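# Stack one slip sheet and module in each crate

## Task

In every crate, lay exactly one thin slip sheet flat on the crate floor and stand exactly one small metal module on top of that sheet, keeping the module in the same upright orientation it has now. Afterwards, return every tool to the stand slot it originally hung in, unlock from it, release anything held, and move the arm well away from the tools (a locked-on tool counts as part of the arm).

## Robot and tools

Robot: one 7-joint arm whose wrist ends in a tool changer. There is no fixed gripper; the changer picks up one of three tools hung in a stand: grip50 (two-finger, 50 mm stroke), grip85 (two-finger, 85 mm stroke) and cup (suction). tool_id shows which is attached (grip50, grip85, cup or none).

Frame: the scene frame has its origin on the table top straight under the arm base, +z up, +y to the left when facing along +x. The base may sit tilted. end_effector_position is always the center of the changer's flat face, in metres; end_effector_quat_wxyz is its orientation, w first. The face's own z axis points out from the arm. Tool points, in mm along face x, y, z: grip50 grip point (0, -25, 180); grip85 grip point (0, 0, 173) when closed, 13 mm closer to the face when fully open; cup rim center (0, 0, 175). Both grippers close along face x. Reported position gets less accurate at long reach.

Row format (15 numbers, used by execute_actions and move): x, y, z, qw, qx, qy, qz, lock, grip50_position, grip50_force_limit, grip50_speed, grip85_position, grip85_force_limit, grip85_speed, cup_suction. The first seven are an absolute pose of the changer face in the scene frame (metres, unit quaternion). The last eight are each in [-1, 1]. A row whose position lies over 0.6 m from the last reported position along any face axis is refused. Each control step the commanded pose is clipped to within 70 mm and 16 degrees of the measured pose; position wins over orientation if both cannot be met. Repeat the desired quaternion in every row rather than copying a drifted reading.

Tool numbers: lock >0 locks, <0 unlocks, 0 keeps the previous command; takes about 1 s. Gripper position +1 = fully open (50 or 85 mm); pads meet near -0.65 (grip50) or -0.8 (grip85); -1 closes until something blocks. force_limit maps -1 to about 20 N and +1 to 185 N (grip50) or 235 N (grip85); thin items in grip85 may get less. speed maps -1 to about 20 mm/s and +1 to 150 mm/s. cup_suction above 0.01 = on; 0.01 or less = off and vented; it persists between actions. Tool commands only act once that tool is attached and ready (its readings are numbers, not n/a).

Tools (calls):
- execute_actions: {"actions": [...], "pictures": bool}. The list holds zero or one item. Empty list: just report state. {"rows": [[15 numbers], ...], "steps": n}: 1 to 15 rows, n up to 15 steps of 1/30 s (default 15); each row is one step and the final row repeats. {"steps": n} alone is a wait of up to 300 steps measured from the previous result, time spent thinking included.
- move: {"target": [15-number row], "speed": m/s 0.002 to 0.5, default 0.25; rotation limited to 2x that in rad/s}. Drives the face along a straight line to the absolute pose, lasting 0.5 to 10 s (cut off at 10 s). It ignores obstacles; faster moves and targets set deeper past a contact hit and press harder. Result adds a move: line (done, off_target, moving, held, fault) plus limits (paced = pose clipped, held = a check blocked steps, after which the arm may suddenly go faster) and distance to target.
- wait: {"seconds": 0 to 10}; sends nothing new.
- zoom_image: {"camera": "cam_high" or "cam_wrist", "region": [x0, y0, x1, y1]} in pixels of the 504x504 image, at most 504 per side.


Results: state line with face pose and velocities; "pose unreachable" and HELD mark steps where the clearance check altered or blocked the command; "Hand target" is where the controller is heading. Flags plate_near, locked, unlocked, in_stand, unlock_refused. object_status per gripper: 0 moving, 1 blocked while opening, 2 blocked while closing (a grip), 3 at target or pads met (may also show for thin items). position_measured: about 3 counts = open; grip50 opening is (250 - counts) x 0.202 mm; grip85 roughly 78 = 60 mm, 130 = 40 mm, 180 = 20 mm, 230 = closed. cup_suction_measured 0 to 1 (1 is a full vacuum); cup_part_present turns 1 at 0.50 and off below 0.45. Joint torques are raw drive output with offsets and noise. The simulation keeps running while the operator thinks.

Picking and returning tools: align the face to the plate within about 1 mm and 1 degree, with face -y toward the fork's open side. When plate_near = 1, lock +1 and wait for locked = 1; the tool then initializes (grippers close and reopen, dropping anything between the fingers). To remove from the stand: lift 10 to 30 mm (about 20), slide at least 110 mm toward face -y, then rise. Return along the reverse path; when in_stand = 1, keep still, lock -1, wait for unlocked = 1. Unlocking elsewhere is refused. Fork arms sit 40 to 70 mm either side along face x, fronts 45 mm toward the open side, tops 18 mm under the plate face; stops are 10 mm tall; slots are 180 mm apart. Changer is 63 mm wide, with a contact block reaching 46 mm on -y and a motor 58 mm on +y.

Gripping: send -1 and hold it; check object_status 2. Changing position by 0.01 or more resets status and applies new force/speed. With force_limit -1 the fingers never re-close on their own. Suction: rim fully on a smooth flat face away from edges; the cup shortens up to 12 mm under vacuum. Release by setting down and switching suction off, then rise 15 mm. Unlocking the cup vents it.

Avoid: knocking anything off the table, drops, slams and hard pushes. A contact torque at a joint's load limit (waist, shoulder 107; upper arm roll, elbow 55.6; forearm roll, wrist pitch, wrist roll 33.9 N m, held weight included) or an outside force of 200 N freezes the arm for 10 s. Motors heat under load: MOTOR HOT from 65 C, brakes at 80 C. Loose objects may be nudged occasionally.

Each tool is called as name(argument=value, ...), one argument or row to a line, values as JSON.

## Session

execute_actions(
  actions=[],
)

Scene clock: 0.00 s of 15600.00 s.
end_effector_position=(+0.2040, -0.2644, +0.1821) locked=0 unlocked=1 plate_near=0 in_stand=0 unlock_refused=0 tool_id=none grip50_position_measured=n/a grip50_object_status=n/a grip85_position_measured=n/a grip85_object_status=n/a cup_suction_measured=n/a cup_part_present=n/a end_effector_quat_wxyz=(-0.099, +0.816, +0.092, -0.562) end_effector_velocity=(-0.000, +0.000, +0.000) end_effector_angular_velocity=(-0.000, +0.000, -0.001)
Joint positions: [-0.553 -0.72   0.097  2.225 -0.401  0.16  -0.307]
Joint velocities: [-0.  0. -0.  0.  0. -0.  0.]
Joint torques (N m, as the joint torque sensors report them, + toward a larger angle): no reading
Hand target: +0.204, -0.264, +0.182; -0.099, +0.816, +0.092, -0.562

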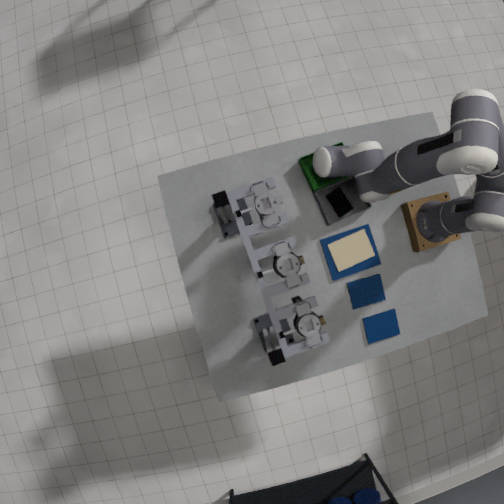

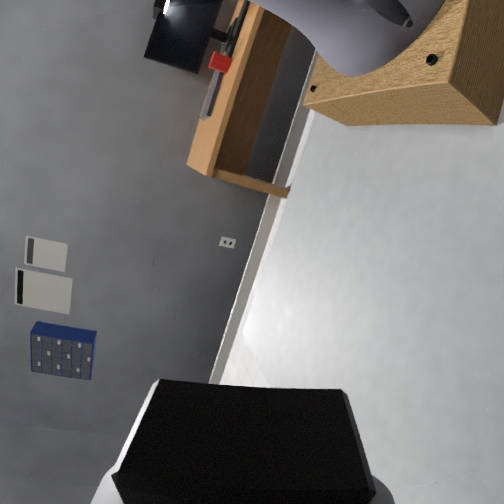

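move(
  target=[0.36,-0.1,0.5,0,0.6724,0.7402,0,0,1,0,0,1,0,0,0],
)

move(
  target=[0.658,-0.176,0.41,0,0.6724,0.7402,0,0,1,0,0,1,0,0,0],
  speed=0.2,
)

Scene clock: 8.97 s of 15600.00 s.
end_effector_position=(+0.3585, -0.0984, +0.5010) locked=0 unlocked=1 plate_near=0 in_stand=0 unlock_refused=0 tool_id=none grip50_position_measured=n/a grip50_object_status=n/a grip85_position_measured=n/a grip85_object_status=n/a cup_suction_measured=n/a cup_part_present=n/a end_effector_quat_wxyz=(-0.000, +0.673, +0.740, +0.001) end_effector_velocity=(+0.000, -0.000, +0.000) end_effector_angular_velocity=(-0.001, -0.000, +0.001)
Joint positions: [-0.478  0.287  0.434  2.251  0.134  0.428 -1.763]
Joint velocities: [ 0.    -0.    -0.     0.    -0.001  0.    -0.   ]
Joint torques (N m, as the joint torque sensors report them, + toward a larger angle): [ -2.    16.24  -3.59 -28.23  -4.12   3.17   1.21]
Hand target: +0.358, -0.099, +0.501; -0.000, +0.673, +0.740, +0.001
Off the commanded pose: 0.002 m, 0 deg.
move: done

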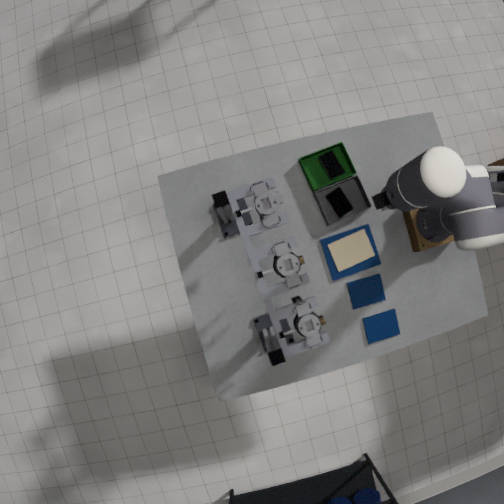

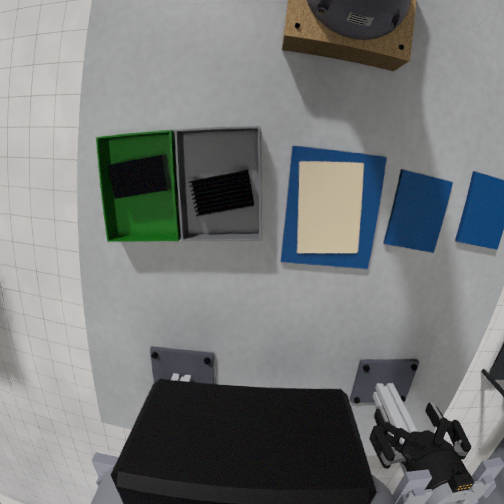

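Scene clock: 10.93 s of 15600.00 s.
end_effector_position=(+0.6585, -0.1757, +0.4109) locked=0 unlocked=1 plate_near=0 in_stand=0 unlock_refused=0 tool_id=none grip50_position_measured=n/a grip50_object_status=n/a grip85_position_measured=n/a grip85_object_status=n/a cup_suction_measured=n/a cup_part_present=n/a end_effector_quat_wxyz=(+0.000, +0.673, +0.740, -0.000) end_effector_velocity=(-0.000, -0.000, +0.000) end_effector_angular_velocity=(-0.001, -0.000, +0.001)
Joint positions: [-0.352 -0.563  0.3    1.569 -0.184  0.546 -1.651]
Joint velocities: [-0.     0.001 -0.     0.001 -0.001  0.001 -0.   ]
Joint torques (N m, as the joint torque sensors report them, + toward a larger angle): [ -2.54  57.26   5.83 -27.87  -3.49   3.59  -0.21]
Hand target: +0.658, -0.176, +0.411; +0.000, +0.673, +0.740, -0.000
Off the commanded pose: 0.001 m, 0 deg.
move: done

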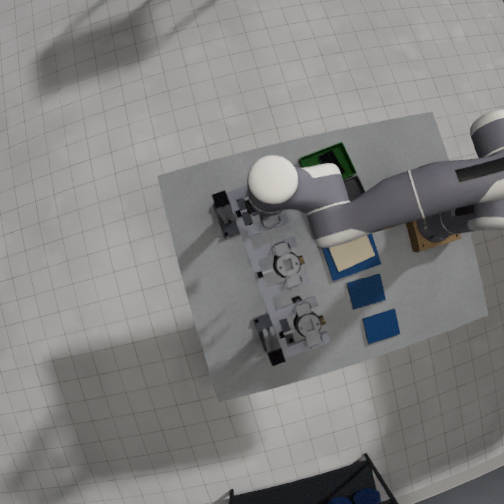

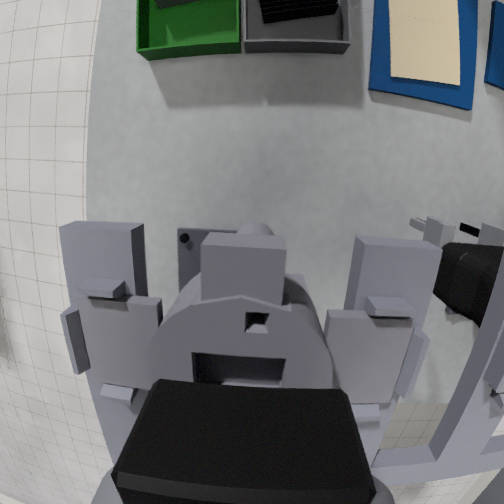

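move(
  target=[0.6214,0.1778,0.411,0,0.6724,0.7402,0,0,1,0,0,1,0,0,0],
  speed=0.2,
)

move(
  target=[0.6214,0.1778,0.385,0,0.6724,0.7402,0,0,1,0,0,1,0,0,0],
  speed=0.03,
)

Scene clock: 21.37 s of 15600.00 s.
end_effector_position=(+0.6207, +0.1782, +0.4108) locked=0 unlocked=1 plate_near=0 in_stand=0 unlock_refused=0 tool_id=none grip50_position_measured=n/a grip50_object_status=n/a grip85_position_measured=n/a grip85_object_status=n/a cup_suction_measured=n/a cup_part_present=n/a end_effector_quat_wxyz=(-0.000, +0.672, +0.740, +0.001) end_effector_velocity=(-0.000, -0.000, -0.000) end_effector_angular_velocity=(+0.000, +0.000, -0.001)
Joint positions: [ 0.082 -0.511  0.424  1.69  -0.249  0.59  -1.055]
Joint velocities: [-0. -0. -0.  0.  0. -0.  0.]
Joint torques (N m, as the joint torque sensors report them, + toward a larger angle): [ -2.97  52.97   7.38 -28.1   -3.85   3.08  -0.2 ]
Hand target: +0.621, +0.178, +0.411; -0.000, +0.672, +0.740, +0.001
Off the commanded pose: 0.001 m, 0 deg.
move: done

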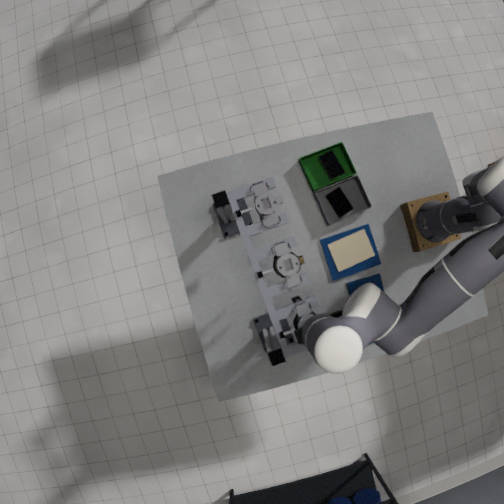

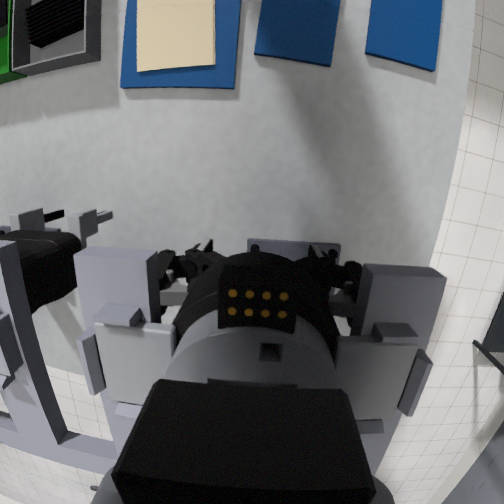

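Scene clock: 22.47 s of 15600.00 s.
end_effector_position=(+0.6215, +0.1777, +0.3848) locked=0 unlocked=1 plate_near=0 in_stand=0 unlock_refused=0 tool_id=none grip50_position_measured=n/a grip50_object_status=n/a grip85_position_measured=n/a grip85_object_status=n/a cup_suction_measured=n/a cup_part_present=n/a end_effector_quat_wxyz=(-0.000, +0.672, +0.740, -0.000) end_effector_velocity=(+0.000, -0.000, +0.000) end_effector_angular_velocity=(-0.001, -0.001, +0.001)
Joint positions: [ 0.089 -0.545  0.41   1.715 -0.267  0.645 -1.044]
Joint velocities: [-0.     0.     0.     0.    -0.001 -0.    -0.   ]
Joint torques (N m, as the joint torque sensors report them, + toward a larger angle): [  0.46  53.42   6.94 -27.35  -3.85   3.63   0.69]
Hand target: +0.622, +0.178, +0.385; -0.000, +0.672, +0.740, +0.000
Off the commanded pose: 0.000 m, 0 deg.
move: done

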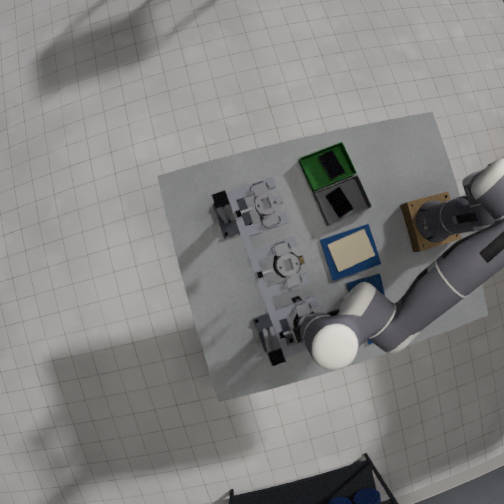

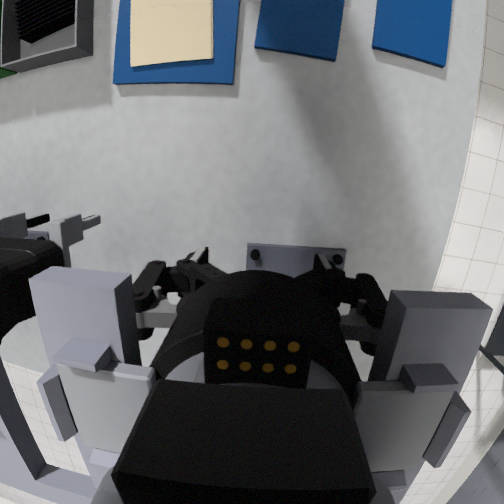

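move(
  target=[0.6295,0.1795,0.4108,0,0.6801,0.7331,0,0,1,0,0,1,0,0,0],
  speed=0.04,
)

move(
  target=[0.6295,0.1795,0.379,0,0.6801,0.7331,0,0,1,0,0,1,0,0,0],
  speed=0.03,
)

Scene clock: 30.10 s of 15600.00 s.
end_effector_position=(+0.6295, +0.1793, +0.4110) locked=0 unlocked=1 plate_near=0 in_stand=0 unlock_refused=0 tool_id=none grip50_position_measured=n/a grip50_object_status=n/a grip85_position_measured=n/a grip85_object_status=n/a cup_suction_measured=n/a cup_part_present=n/a end_effector_quat_wxyz=(+0.000, +0.680, +0.733, +0.000) end_effector_velocity=(-0.000, +0.000, -0.000) end_effector_angular_velocity=(+0.000, +0.000, -0.001)
Joint positions: [ 0.089 -0.528  0.415  1.66  -0.251  0.577 -1.038]
Joint velocities: [ 0. -0. -0. -0.  0. -0.  0.]
Joint torques (N m, as the joint torque sensors report them, + toward a larger angle): [  0.48  52.39   8.05 -27.61  -3.56   2.99   1.07]
Hand target: +0.629, +0.179, +0.411; -0.000, +0.680, +0.733, -0.000
Off the commanded pose: 0.000 m, 0 deg.
move: done

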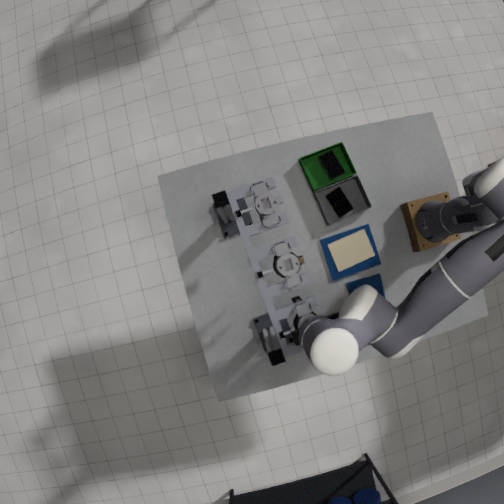

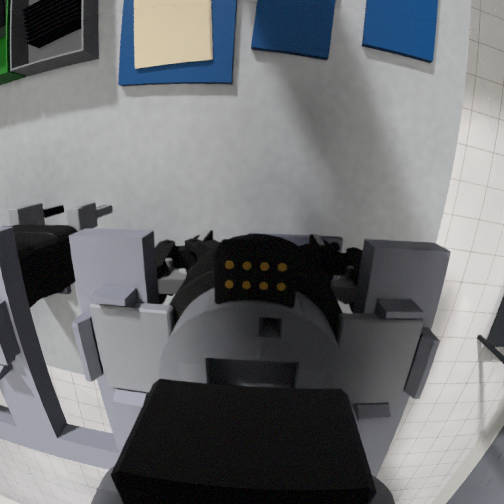

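Scene clock: 31.40 s of 15600.00 s.
end_effector_position=(+0.6296, +0.1794, +0.3788) locked=0 unlocked=1 plate_near=0 in_stand=0 unlock_refused=0 tool_id=none grip50_position_measured=n/a grip50_object_status=n/a grip85_position_measured=n/a grip85_object_status=n/a cup_suction_measured=n/a cup_part_present=n/a end_effector_quat_wxyz=(-0.000, +0.680, +0.733, -0.000) end_effector_velocity=(-0.000, -0.000, -0.000) end_effector_angular_velocity=(+0.000, +0.001, +0.000)
Joint positions: [ 0.097 -0.569  0.4    1.693 -0.271  0.647 -1.025]
Joint velocities: [ 0.     0.    -0.     0.     0.001 -0.001 -0.001]
Joint torques (N m, as the joint torque sensors report them, + toward a larger angle): [  0.19  55.67   7.85 -27.28  -3.84   3.51   0.81]
Hand target: +0.630, +0.180, +0.379; -0.000, +0.680, +0.733, +0.000
Off the commanded pose: 0.000 m, 0 deg.
move: done

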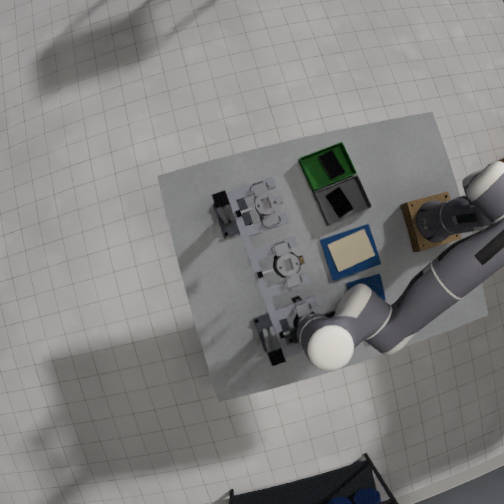

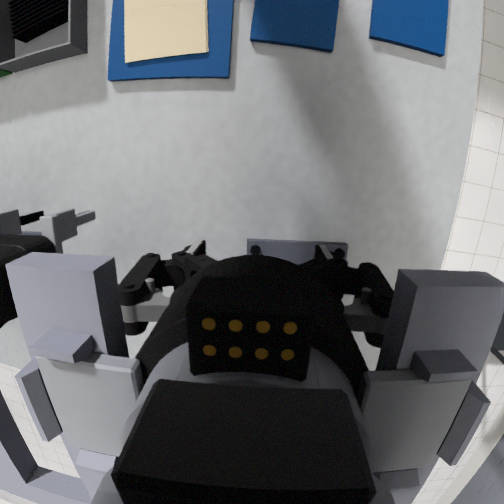

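move(
  target=[0.6286,0.1786,0.368,0,0.6801,0.7331,0,0,1,0,0,1,0,0,0],
  speed=0.01,
)

move(
  target=[0.6286,0.1786,0.364,0,0.6801,0.7331,0,0,1,0,0,1,0,0,0],
  speed=0.008,
)

Scene clock: 36.20 s of 15600.00 s.
end_effector_position=(+0.6287, +0.1785, +0.3681) locked=0 unlocked=1 plate_near=0 in_stand=1 unlock_refused=0 tool_id=none grip50_position_measured=n/a grip50_object_status=n/a grip85_position_measured=n/a grip85_object_status=n/a cup_suction_measured=n/a cup_part_present=n/a end_effector_quat_wxyz=(-0.000, +0.680, +0.733, +0.000) end_effector_velocity=(+0.000, +0.000, +0.000) end_effector_angular_velocity=(-0.000, -0.000, +0.001)
Joint positions: [ 0.099 -0.581  0.394  1.707 -0.278  0.673 -1.021]
Joint velocities: [ 0.    -0.     0.    -0.    -0.     0.    -0.001]
Joint torques (N m, as the joint torque sensors report them, + toward a larger angle): [  1.08  54.15   7.09 -25.83  -3.45   3.53   1.02]
Hand target: +0.629, +0.179, +0.368; -0.000, +0.680, +0.733, +0.000
Off the commanded pose: 0.000 m, 0 deg.
move: done

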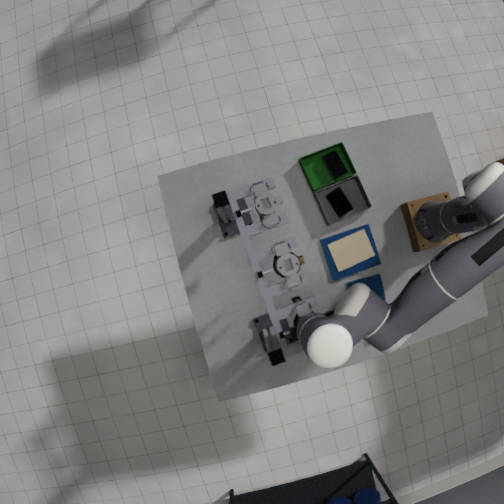

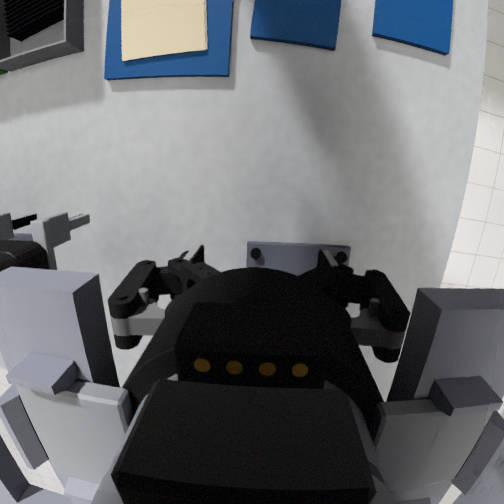

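Scene clock: 36.93 s of 15600.00 s.
end_effector_position=(+0.6289, +0.1785, +0.3644) locked=0 unlocked=1 plate_near=1 in_stand=1 unlock_refused=0 tool_id=none grip50_position_measured=n/a grip50_object_status=n/a grip85_position_measured=n/a grip85_object_status=n/a cup_suction_measured=n/a cup_part_present=n/a end_effector_quat_wxyz=(+0.000, +0.680, +0.733, +0.000) end_effector_velocity=(+0.000, +0.000, +0.000) end_effector_angular_velocity=(-0.000, -0.001, +0.000)
Joint positions: [ 0.1   -0.586  0.391  1.71  -0.281  0.682 -1.019]
Joint velocities: [ 0.     0.     0.    -0.    -0.001  0.     0.   ]
Joint torques (N m, as the joint torque sensors report them, + toward a larger angle): [  1.07  53.54   7.66 -24.2   -3.17   2.49   1.11]
Hand target: +0.629, +0.179, +0.364; -0.000, +0.680, +0.733, +0.000
Off the commanded pose: 0.001 m, 0 deg.
move: done

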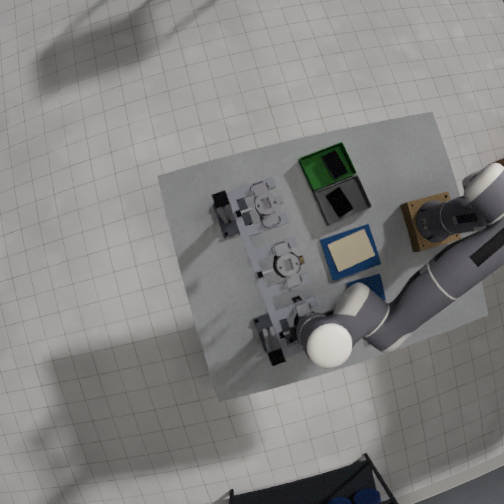

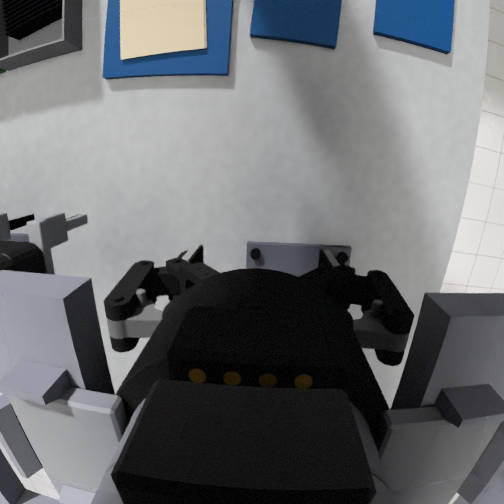

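move(
  target=[0.6292,0.1786,0.3644,0,0.6801,0.7331,0,1,1,0,0,1,0,0,0],
  speed=0.01,
)

execute_actions(
  actions=[
    {"steps":15},
  ],
  pictures=false,
)

move(
  target=[0.6292,0.1786,0.3845,0,0.6801,0.7331,0,0,1,0,0,1,0,0,0],
  speed=0.04,
)

move(
  target=[0.5046,0.1692,0.3845,0,0.6801,0.7331,0,0,1,0,0,1,0,0,0],
  speed=0.1,
)

move(
  target=[0.349,-0.16,0.29,0,0.9863,0.165,0,0,1,0,0,1,0,0,0],
)

Scene clock: 47.07 s of 15600.00 s.
end_effector_position=(+0.6292, +0.1785, +0.3644) locked=0 unlocked=0 plate_near=1 in_stand=1 unlock_refused=0 tool_id=none grip50_position_measured=n/a grip50_object_status=n/a grip85_position_measured=n/a grip85_object_status=n/a cup_suction_measured=n/a cup_part_present=n/a end_effector_quat_wxyz=(+0.000, +0.680, +0.733, -0.000) end_effector_velocity=(-0.000, +0.000, -0.001) end_effector_angular_velocity=(-0.000, +0.001, +0.001)
Joint positions: [ 0.1   -0.587  0.391  1.708 -0.281  0.68  -1.019]
Joint velocities: [ 0.    -0.001 -0.    -0.    -0.001  0.    -0.   ]
Joint torques (N m, as the joint torque sensors report them, + toward a larger angle): [ -0.2   53.31   8.14 -26.77  -3.41   3.39   0.18]
Hand target: +0.629, +0.179, +0.364; +0.000, +0.680, +0.733, -0.000
Off the commanded pose: 0.000 m, 0 deg.
move: done

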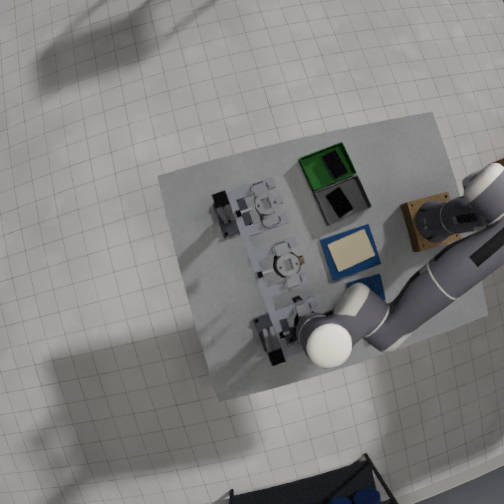

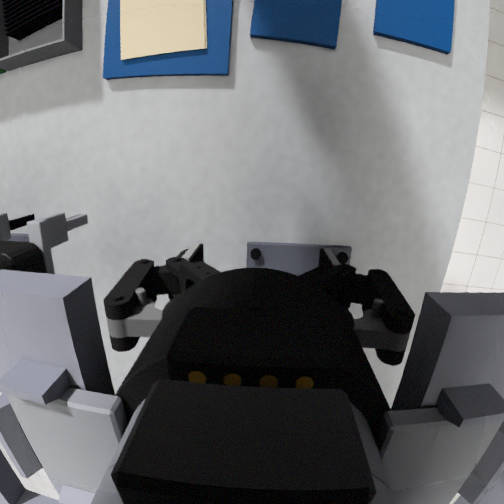

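Scene clock: 47.57 s of 15600.00 s.
end_effector_position=(+0.6293, +0.1785, +0.3646) locked=1 unlocked=0 plate_near=1 in_stand=1 unlock_refused=0 tool_id=grip85 grip50_position_measured=n/a grip50_object_status=n/a grip85_position_measured=n/a grip85_object_status=n/a cup_suction_measured=n/a cup_part_present=n/a end_effector_quat_wxyz=(+0.000, +0.680, +0.733, +0.000) end_effector_velocity=(+0.000, +0.000, +0.000) end_effector_angular_velocity=(-0.001, -0.001, +0.000)
Joint positions: [ 0.1   -0.586  0.391  1.708 -0.281  0.68  -1.019]
Joint velocities: [ 0.     0.    -0.     0.    -0.001  0.     0.001]
Joint torques (N m, as the joint torque sensors report them, + toward a larger angle): [ -0.39  61.76   9.44 -31.8   -4.35   4.52   0.  ]
Hand target: +0.629, +0.179, +0.364; +0.000, +0.680, +0.733, -0.000
Off the commanded pose: 0.000 m, 0 deg.
Steps of this call (steps 1 to 15: nothing new was sent). Readings (end_effector_position | what the end effector reports):
1: (+0.6292, +0.1785, +0.3644) | locked=0 unlocked=0 plate_near=1 in_stand=1 unlock_refused=0 tool_id=none grip50_position_measured=n/a grip50_object_status=n/a grip85_position_measured=n/a grip85_object_status=n/a cup_suction_measured=n/a cup_part_present=n/a
2: (+0.6292, +0.1785, +0.3644) | locked=0 unlocked=0 plate_near=1 in_stand=1 unlock_refused=0 tool_id=none grip50_position_measured=n/a grip50_object_status=n/a grip85_position_measured=n/a grip85_object_status=n/a cup_suction_measured=n/a cup_part_present=n/a
4: (+0.6293, +0.1785, +0.3646) | locked=1 unlocked=0 plate_near=1 in_stand=1 unlock_refused=0 tool_id=grip85 grip50_position_measured=n/a grip50_object_status=n/a grip85_position_measured=n/a grip85_object_status=n/a cup_suction_measured=n/a cup_part_present=n/a
8: (+0.6293, +0.1785, +0.3646) | locked=1 unlocked=0 plate_near=1 in_stand=1 unlock_refused=0 tool_id=grip85 grip50_position_measured=n/a grip50_object_status=n/a grip85_position_measured=n/a grip85_object_status=n/a cup_suction_measured=n/a cup_part_present=n/a
15: the state above

Scene clock: 48.53 s of 15600.00 s.
end_effector_position=(+0.6292, +0.1787, +0.3847) locked=1 unlocked=0 plate_near=1 in_stand=0 unlock_refused=0 tool_id=grip85 grip50_position_measured=n/a grip50_object_status=n/a grip85_position_measured=n/a grip85_object_status=n/a cup_suction_measured=n/a cup_part_present=n/a end_effector_quat_wxyz=(+0.000, +0.680, +0.733, +0.000) end_effector_velocity=(-0.000, -0.000, -0.000) end_effector_angular_velocity=(+0.001, +0.000, -0.001)
Joint positions: [ 0.095 -0.56   0.403  1.69  -0.268  0.636 -1.028]
Joint velocities: [-0.    -0.    -0.     0.     0.     0.001  0.   ]
Joint torques (N m, as the joint torque sensors report them, + toward a larger angle): [ -2.67  61.59   9.19 -31.96  -4.12   4.62  -0.18]
Hand target: +0.629, +0.179, +0.385; +0.000, +0.680, +0.733, -0.000
Off the commanded pose: 0.000 m, 0 deg.
move: done

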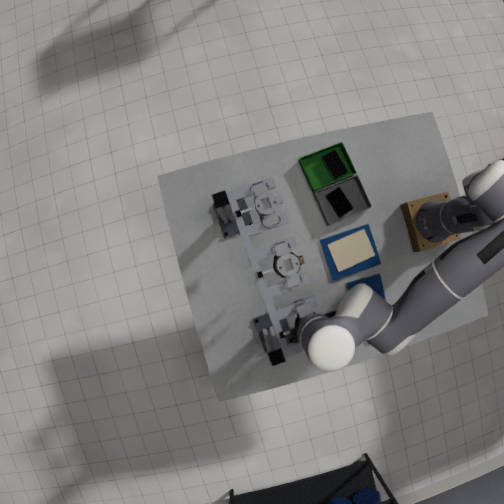

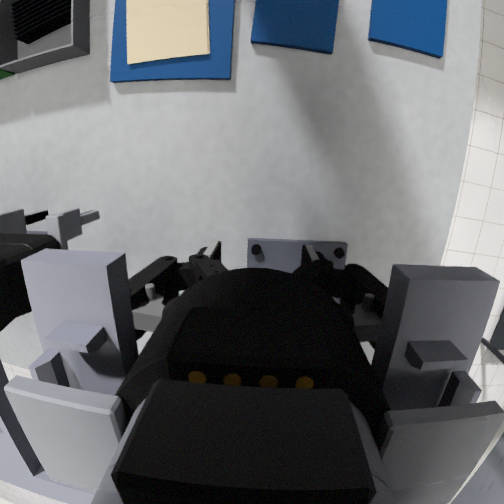

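Scene clock: 50.07 s of 15600.00 s.
end_effector_position=(+0.5046, +0.1691, +0.3841) locked=1 unlocked=0 plate_near=1 in_stand=0 unlock_refused=0 tool_id=grip85 grip50_position_measured=n/a grip50_object_status=n/a grip85_position_measured=n/a grip85_object_status=n/a cup_suction_measured=n/a cup_part_present=n/a end_effector_quat_wxyz=(-0.000, +0.680, +0.733, +0.000) end_effector_velocity=(+0.000, -0.000, -0.000) end_effector_angular_velocity=(+0.001, +0.001, -0.001)
Joint positions: [ 0.062 -0.321  0.472  2.059 -0.209  0.775 -0.97 ]
Joint velocities: [-0.    -0.001 -0.     0.     0.001  0.001  0.   ]
Joint torques (N m, as the joint torque sensors report them, + toward a larger angle): [ -1.    46.12   4.88 -30.84  -4.26   5.08   0.47]
Hand target: +0.505, +0.169, +0.384; -0.000, +0.680, +0.733, +0.000
Off the commanded pose: 0.000 m, 0 deg.
move: done

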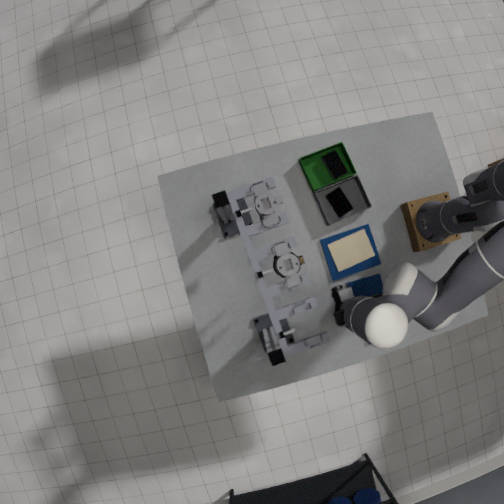

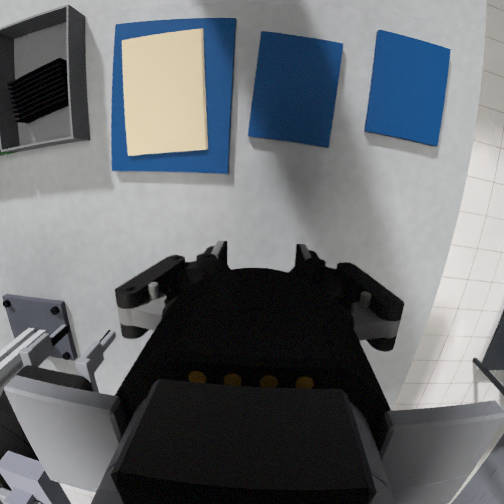

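Scene clock: 53.00 s of 15600.00 s.
end_effector_position=(+0.3500, -0.1609, +0.2892) locked=1 unlocked=0 plate_near=1 in_stand=0 unlock_refused=0 tool_id=grip85 grip50_position_measured=n/a grip50_object_status=n/a grip85_position_measured=3 grip85_object_status=3 cup_suction_measured=n/a cup_part_present=n/a end_effector_quat_wxyz=(+0.001, +0.986, +0.165, -0.001) end_effector_velocity=(+0.000, -0.000, +0.000) end_effector_angular_velocity=(-0.000, -0.000, -0.000)
Joint positions: [-0.273 -0.219  0.105  2.571 -0.064  1.228 -0.424]
Joint velocities: [ 0.  0.  0. -0.  0. -0.  0.]
Joint torques (N m, as the joint torque sensors report them, + toward a larger angle): [ -0.4   35.37   1.05 -19.    -2.01   5.02   0.6 ]
Hand target: +0.350, -0.161, +0.289; +0.001, +0.986, +0.165, -0.000
Off the commanded pose: 0.002 m, 0 deg.
move: done

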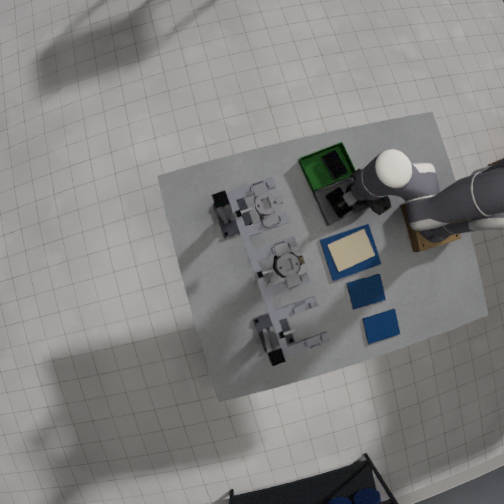

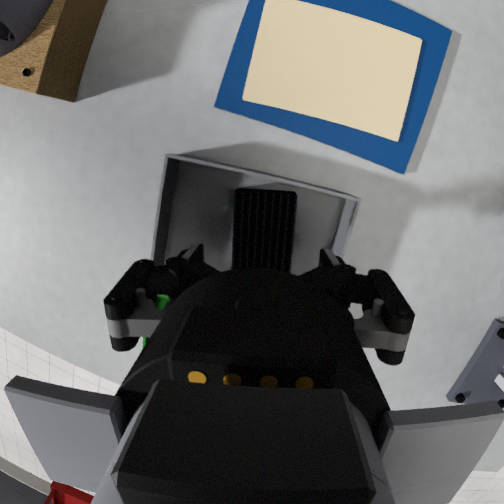

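move(
  target=[0.352,-0.165,0.195,0,0.9863,0.165,0,0,1,0,0,1,0,0,0],
  speed=0.06,
)

move(
  target=[0.352,-0.165,0.195,0,0.9863,0.165,0,0,1,0,0,-1,-0.5,-0.5,0],
  speed=0.06,
)

move(
  target=[0.352,-0.165,0.26,0,0.9863,0.165,0,0,1,0,0,-1,-0.5,-0.5,0],
  speed=0.06,
)

Scene clock: 62.03 s of 15600.00 s.
end_effector_position=(+0.3523, -0.1650, +0.1947) locked=1 unlocked=0 plate_near=1 in_stand=0 unlock_refused=0 tool_id=grip85 grip50_position_measured=n/a grip50_object_status=n/a grip85_position_measured=3 grip85_object_status=3 cup_suction_measured=n/a cup_part_present=n/a end_effector_quat_wxyz=(-0.000, +0.986, +0.165, -0.000) end_effector_velocity=(+0.000, -0.000, +0.000) end_effector_angular_velocity=(-0.000, -0.001, +0.001)
Joint positions: [-0.202 -0.583  0.002  2.565 -0.119  1.589 -0.395]
Joint velocities: [ 0.     0.001  0.    -0.     0.     0.    -0.001]
Joint torques (N m, as the joint torque sensors report them, + toward a larger angle): [-1.43 41.07 -0.35 -7.9  -0.25  4.76 -0.04]
Hand target: +0.352, -0.165, +0.195; -0.000, +0.986, +0.165, +0.000
Off the commanded pose: 0.000 m, 0 deg.
move: done

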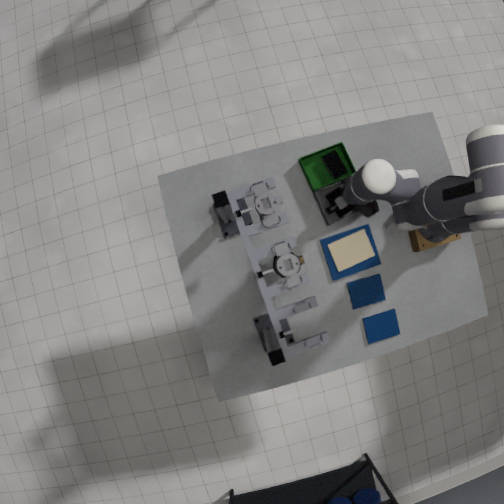

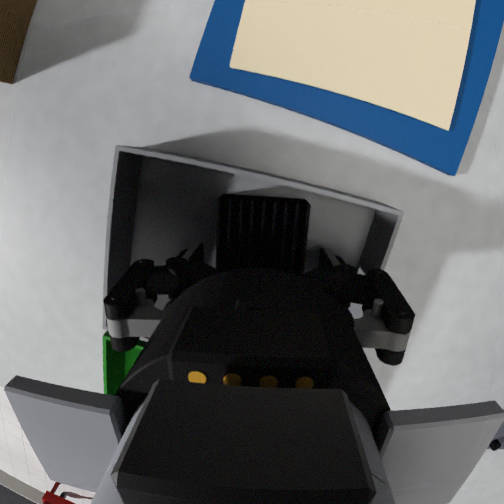

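Scene clock: 62.87 s of 15600.00 s.
end_effector_position=(+0.3521, -0.1651, +0.1952) locked=1 unlocked=0 plate_near=1 in_stand=0 unlock_refused=0 tool_id=grip85 grip50_position_measured=n/a grip50_object_status=n/a grip85_position_measured=79 grip85_object_status=2 cup_suction_measured=n/a cup_part_present=n/a end_effector_quat_wxyz=(+0.000, +0.986, +0.165, +0.000) end_effector_velocity=(-0.000, -0.000, -0.000) end_effector_angular_velocity=(+0.000, +0.000, +0.000)
Joint positions: [-0.202 -0.581  0.001  2.566 -0.119  1.589 -0.395]
Joint velocities: [ 0.  0. -0. -0.  0. -0. -0.]
Joint torques (N m, as the joint torque sensors report them, + toward a larger angle): [ 0.43 37.06 -0.02 -7.45 -0.22  4.37  0.36]
Hand target: +0.352, -0.165, +0.195; -0.000, +0.986, +0.165, +0.000
Off the commanded pose: 0.000 m, 0 deg.
move: done

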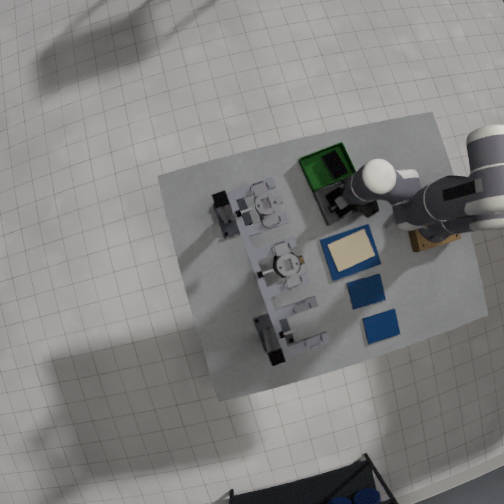

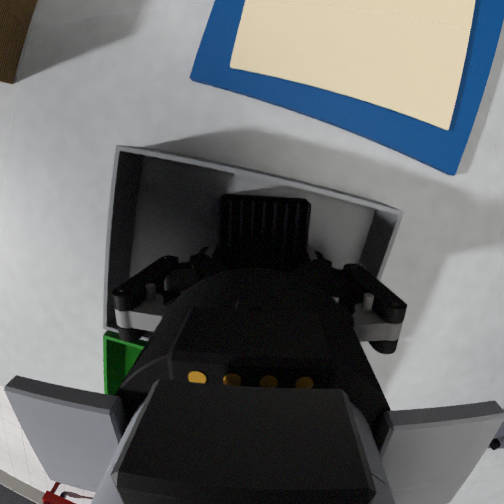

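Scene clock: 64.23 s of 15600.00 s.
end_effector_position=(+0.3517, -0.1650, +0.2602) locked=1 unlocked=0 plate_near=1 in_stand=0 unlock_refused=0 tool_id=grip85 grip50_position_measured=n/a grip50_object_status=n/a grip85_position_measured=79 grip85_object_status=2 cup_suction_measured=n/a cup_part_present=n/a end_effector_quat_wxyz=(+0.000, +0.986, +0.165, -0.000) end_effector_velocity=(-0.000, +0.000, -0.000) end_effector_angular_velocity=(+0.000, +0.001, +0.001)
Joint positions: [-0.266 -0.33   0.076  2.576 -0.099  1.344 -0.411]
Joint velocities: [-0.    -0.001  0.     0.    -0.001  0.    -0.   ]
Joint torques (N m, as the joint torque sensors report them, + toward a larger angle): [ -2.67  36.37   1.31 -15.53  -0.93   4.83  -0.2 ]
Hand target: +0.352, -0.165, +0.260; +0.000, +0.986, +0.165, -0.000
Off the commanded pose: 0.000 m, 0 deg.
move: done

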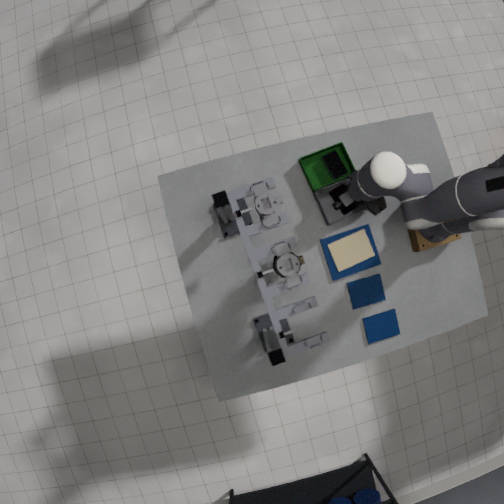

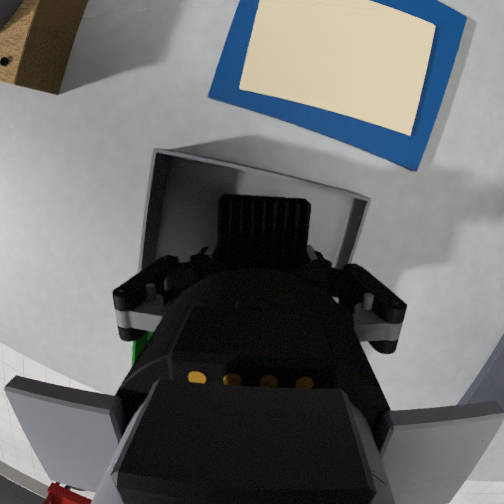

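move(
  target=[0.46,0.31,0.26,0,0.9969,0.0785,0,0,1,0,0,-1,-0.5,-0.5,0],
  speed=0.2,
)

move(
  target=[0.46,0.31,0.198,0,0.9969,0.0785,0,0,1,0,0,-1,-0.5,-0.5,0],
  speed=0.05,
)

move(
  target=[0.46,0.31,0.193,0,0.9969,0.0785,0,0,1,0,0,-1,-0.5,-0.5,0],
  speed=0.008,
)

Scene clock: 71.57 s of 15600.00 s.
end_effector_position=(+0.4585, +0.3115, +0.2606) locked=1 unlocked=0 plate_near=1 in_stand=0 unlock_refused=0 tool_id=grip85 grip50_position_measured=n/a grip50_object_status=n/a grip85_position_measured=79 grip85_object_status=2 cup_suction_measured=n/a cup_part_present=n/a end_effector_quat_wxyz=(-0.002, +0.997, +0.078, -0.000) end_effector_velocity=(+0.000, +0.000, +0.001) end_effector_angular_velocity=(+0.001, -0.002, +0.001)
Joint positions: [ 0.625 -0.56   0.151  2.092 -0.182  1.079  0.774]
Joint velocities: [-0.     0.002 -0.     0.    -0.002  0.     0.   ]
Joint torques (N m, as the joint torque sensors report them, + toward a larger angle): [ -2.33  56.81   3.8  -23.67  -2.72   4.84  -0.24]
Hand target: +0.459, +0.311, +0.261; -0.002, +0.997, +0.078, +0.000
Off the commanded pose: 0.002 m, 0 deg.
move: done

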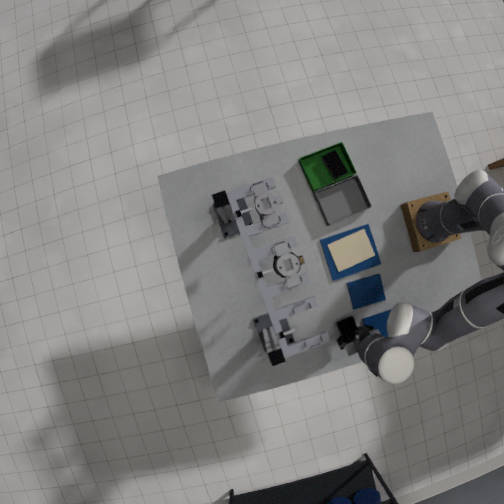

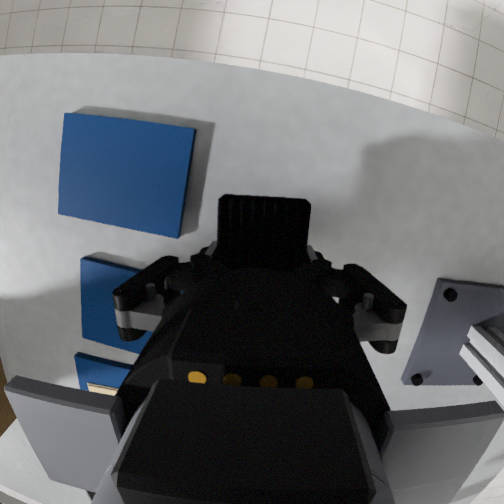

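Scene clock: 73.10 s of 15600.00 s.
end_effector_position=(+0.4600, +0.3100, +0.1977) locked=1 unlocked=0 plate_near=1 in_stand=0 unlock_refused=0 tool_id=grip85 grip50_position_measured=n/a grip50_object_status=n/a grip85_position_measured=79 grip85_object_status=2 cup_suction_measured=n/a cup_part_present=n/a end_effector_quat_wxyz=(+0.000, +0.997, +0.079, -0.000) end_effector_velocity=(-0.000, -0.000, +0.000) end_effector_angular_velocity=(+0.000, -0.000, +0.000)
Joint positions: [ 0.656 -0.705  0.101  2.087 -0.213  1.22   0.793]
Joint velocities: [-0.  0.  0.  0.  0.  0. -0.]
Joint torques (N m, as the joint torque sensors report them, + toward a larger angle): [  1.63  58.95   2.7  -20.22  -1.98   5.13   0.75]
Hand target: +0.460, +0.310, +0.198; -0.000, +0.997, +0.079, -0.000
Off the commanded pose: 0.000 m, 0 deg.
move: done

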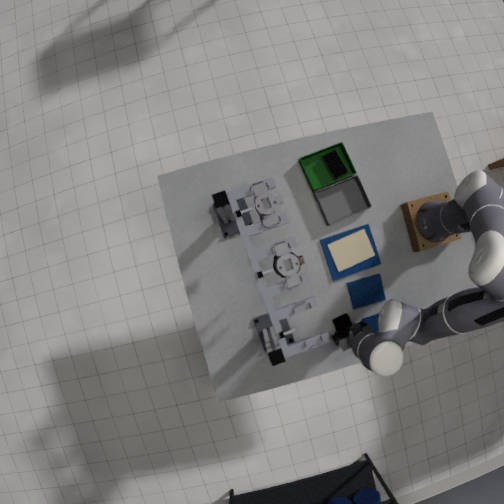

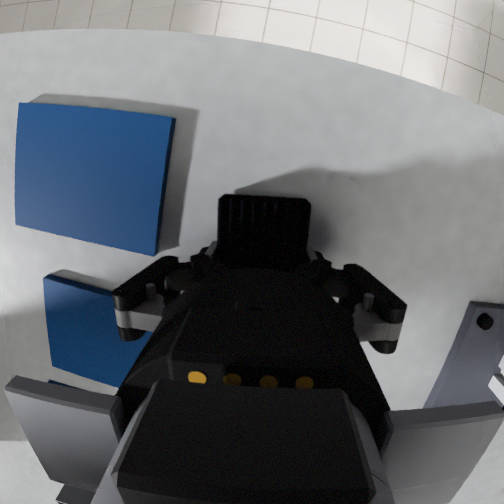

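Scene clock: 73.90 s of 15600.00 s.
end_effector_position=(+0.4602, +0.3101, +0.1936) locked=1 unlocked=0 plate_near=1 in_stand=0 unlock_refused=0 tool_id=grip85 grip50_position_measured=n/a grip50_object_status=n/a grip85_position_measured=79 grip85_object_status=2 cup_suction_measured=n/a cup_part_present=n/a end_effector_quat_wxyz=(-0.000, +0.997, +0.079, +0.000) end_effector_velocity=(+0.000, -0.000, -0.000) end_effector_angular_velocity=(+0.000, +0.000, -0.002)
Joint positions: [ 0.66  -0.715  0.096  2.086 -0.213  1.231  0.793]
Joint velocities: [ 0.     0.    -0.    -0.     0.001 -0.     0.   ]
Joint torques (N m, as the joint torque sensors report them, + toward a larger angle): [  1.04  49.25   2.18 -19.41  -1.97   4.42   1.07]
Hand target: +0.460, +0.310, +0.193; -0.000, +0.997, +0.079, -0.000
Off the commanded pose: 0.001 m, 0 deg.
move: done

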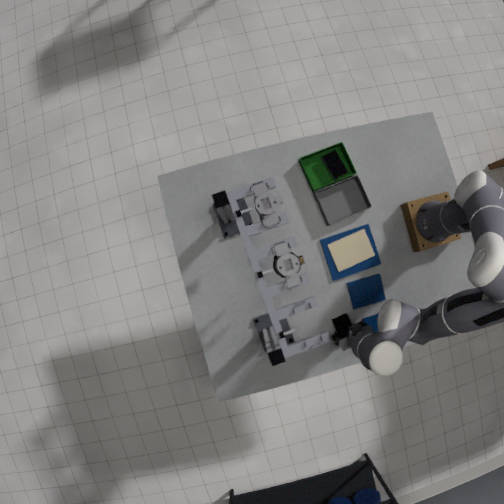

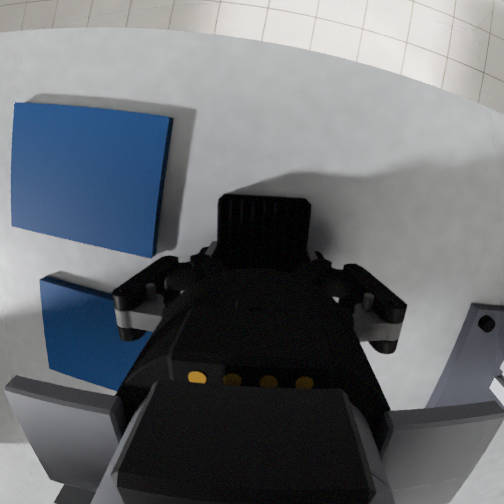

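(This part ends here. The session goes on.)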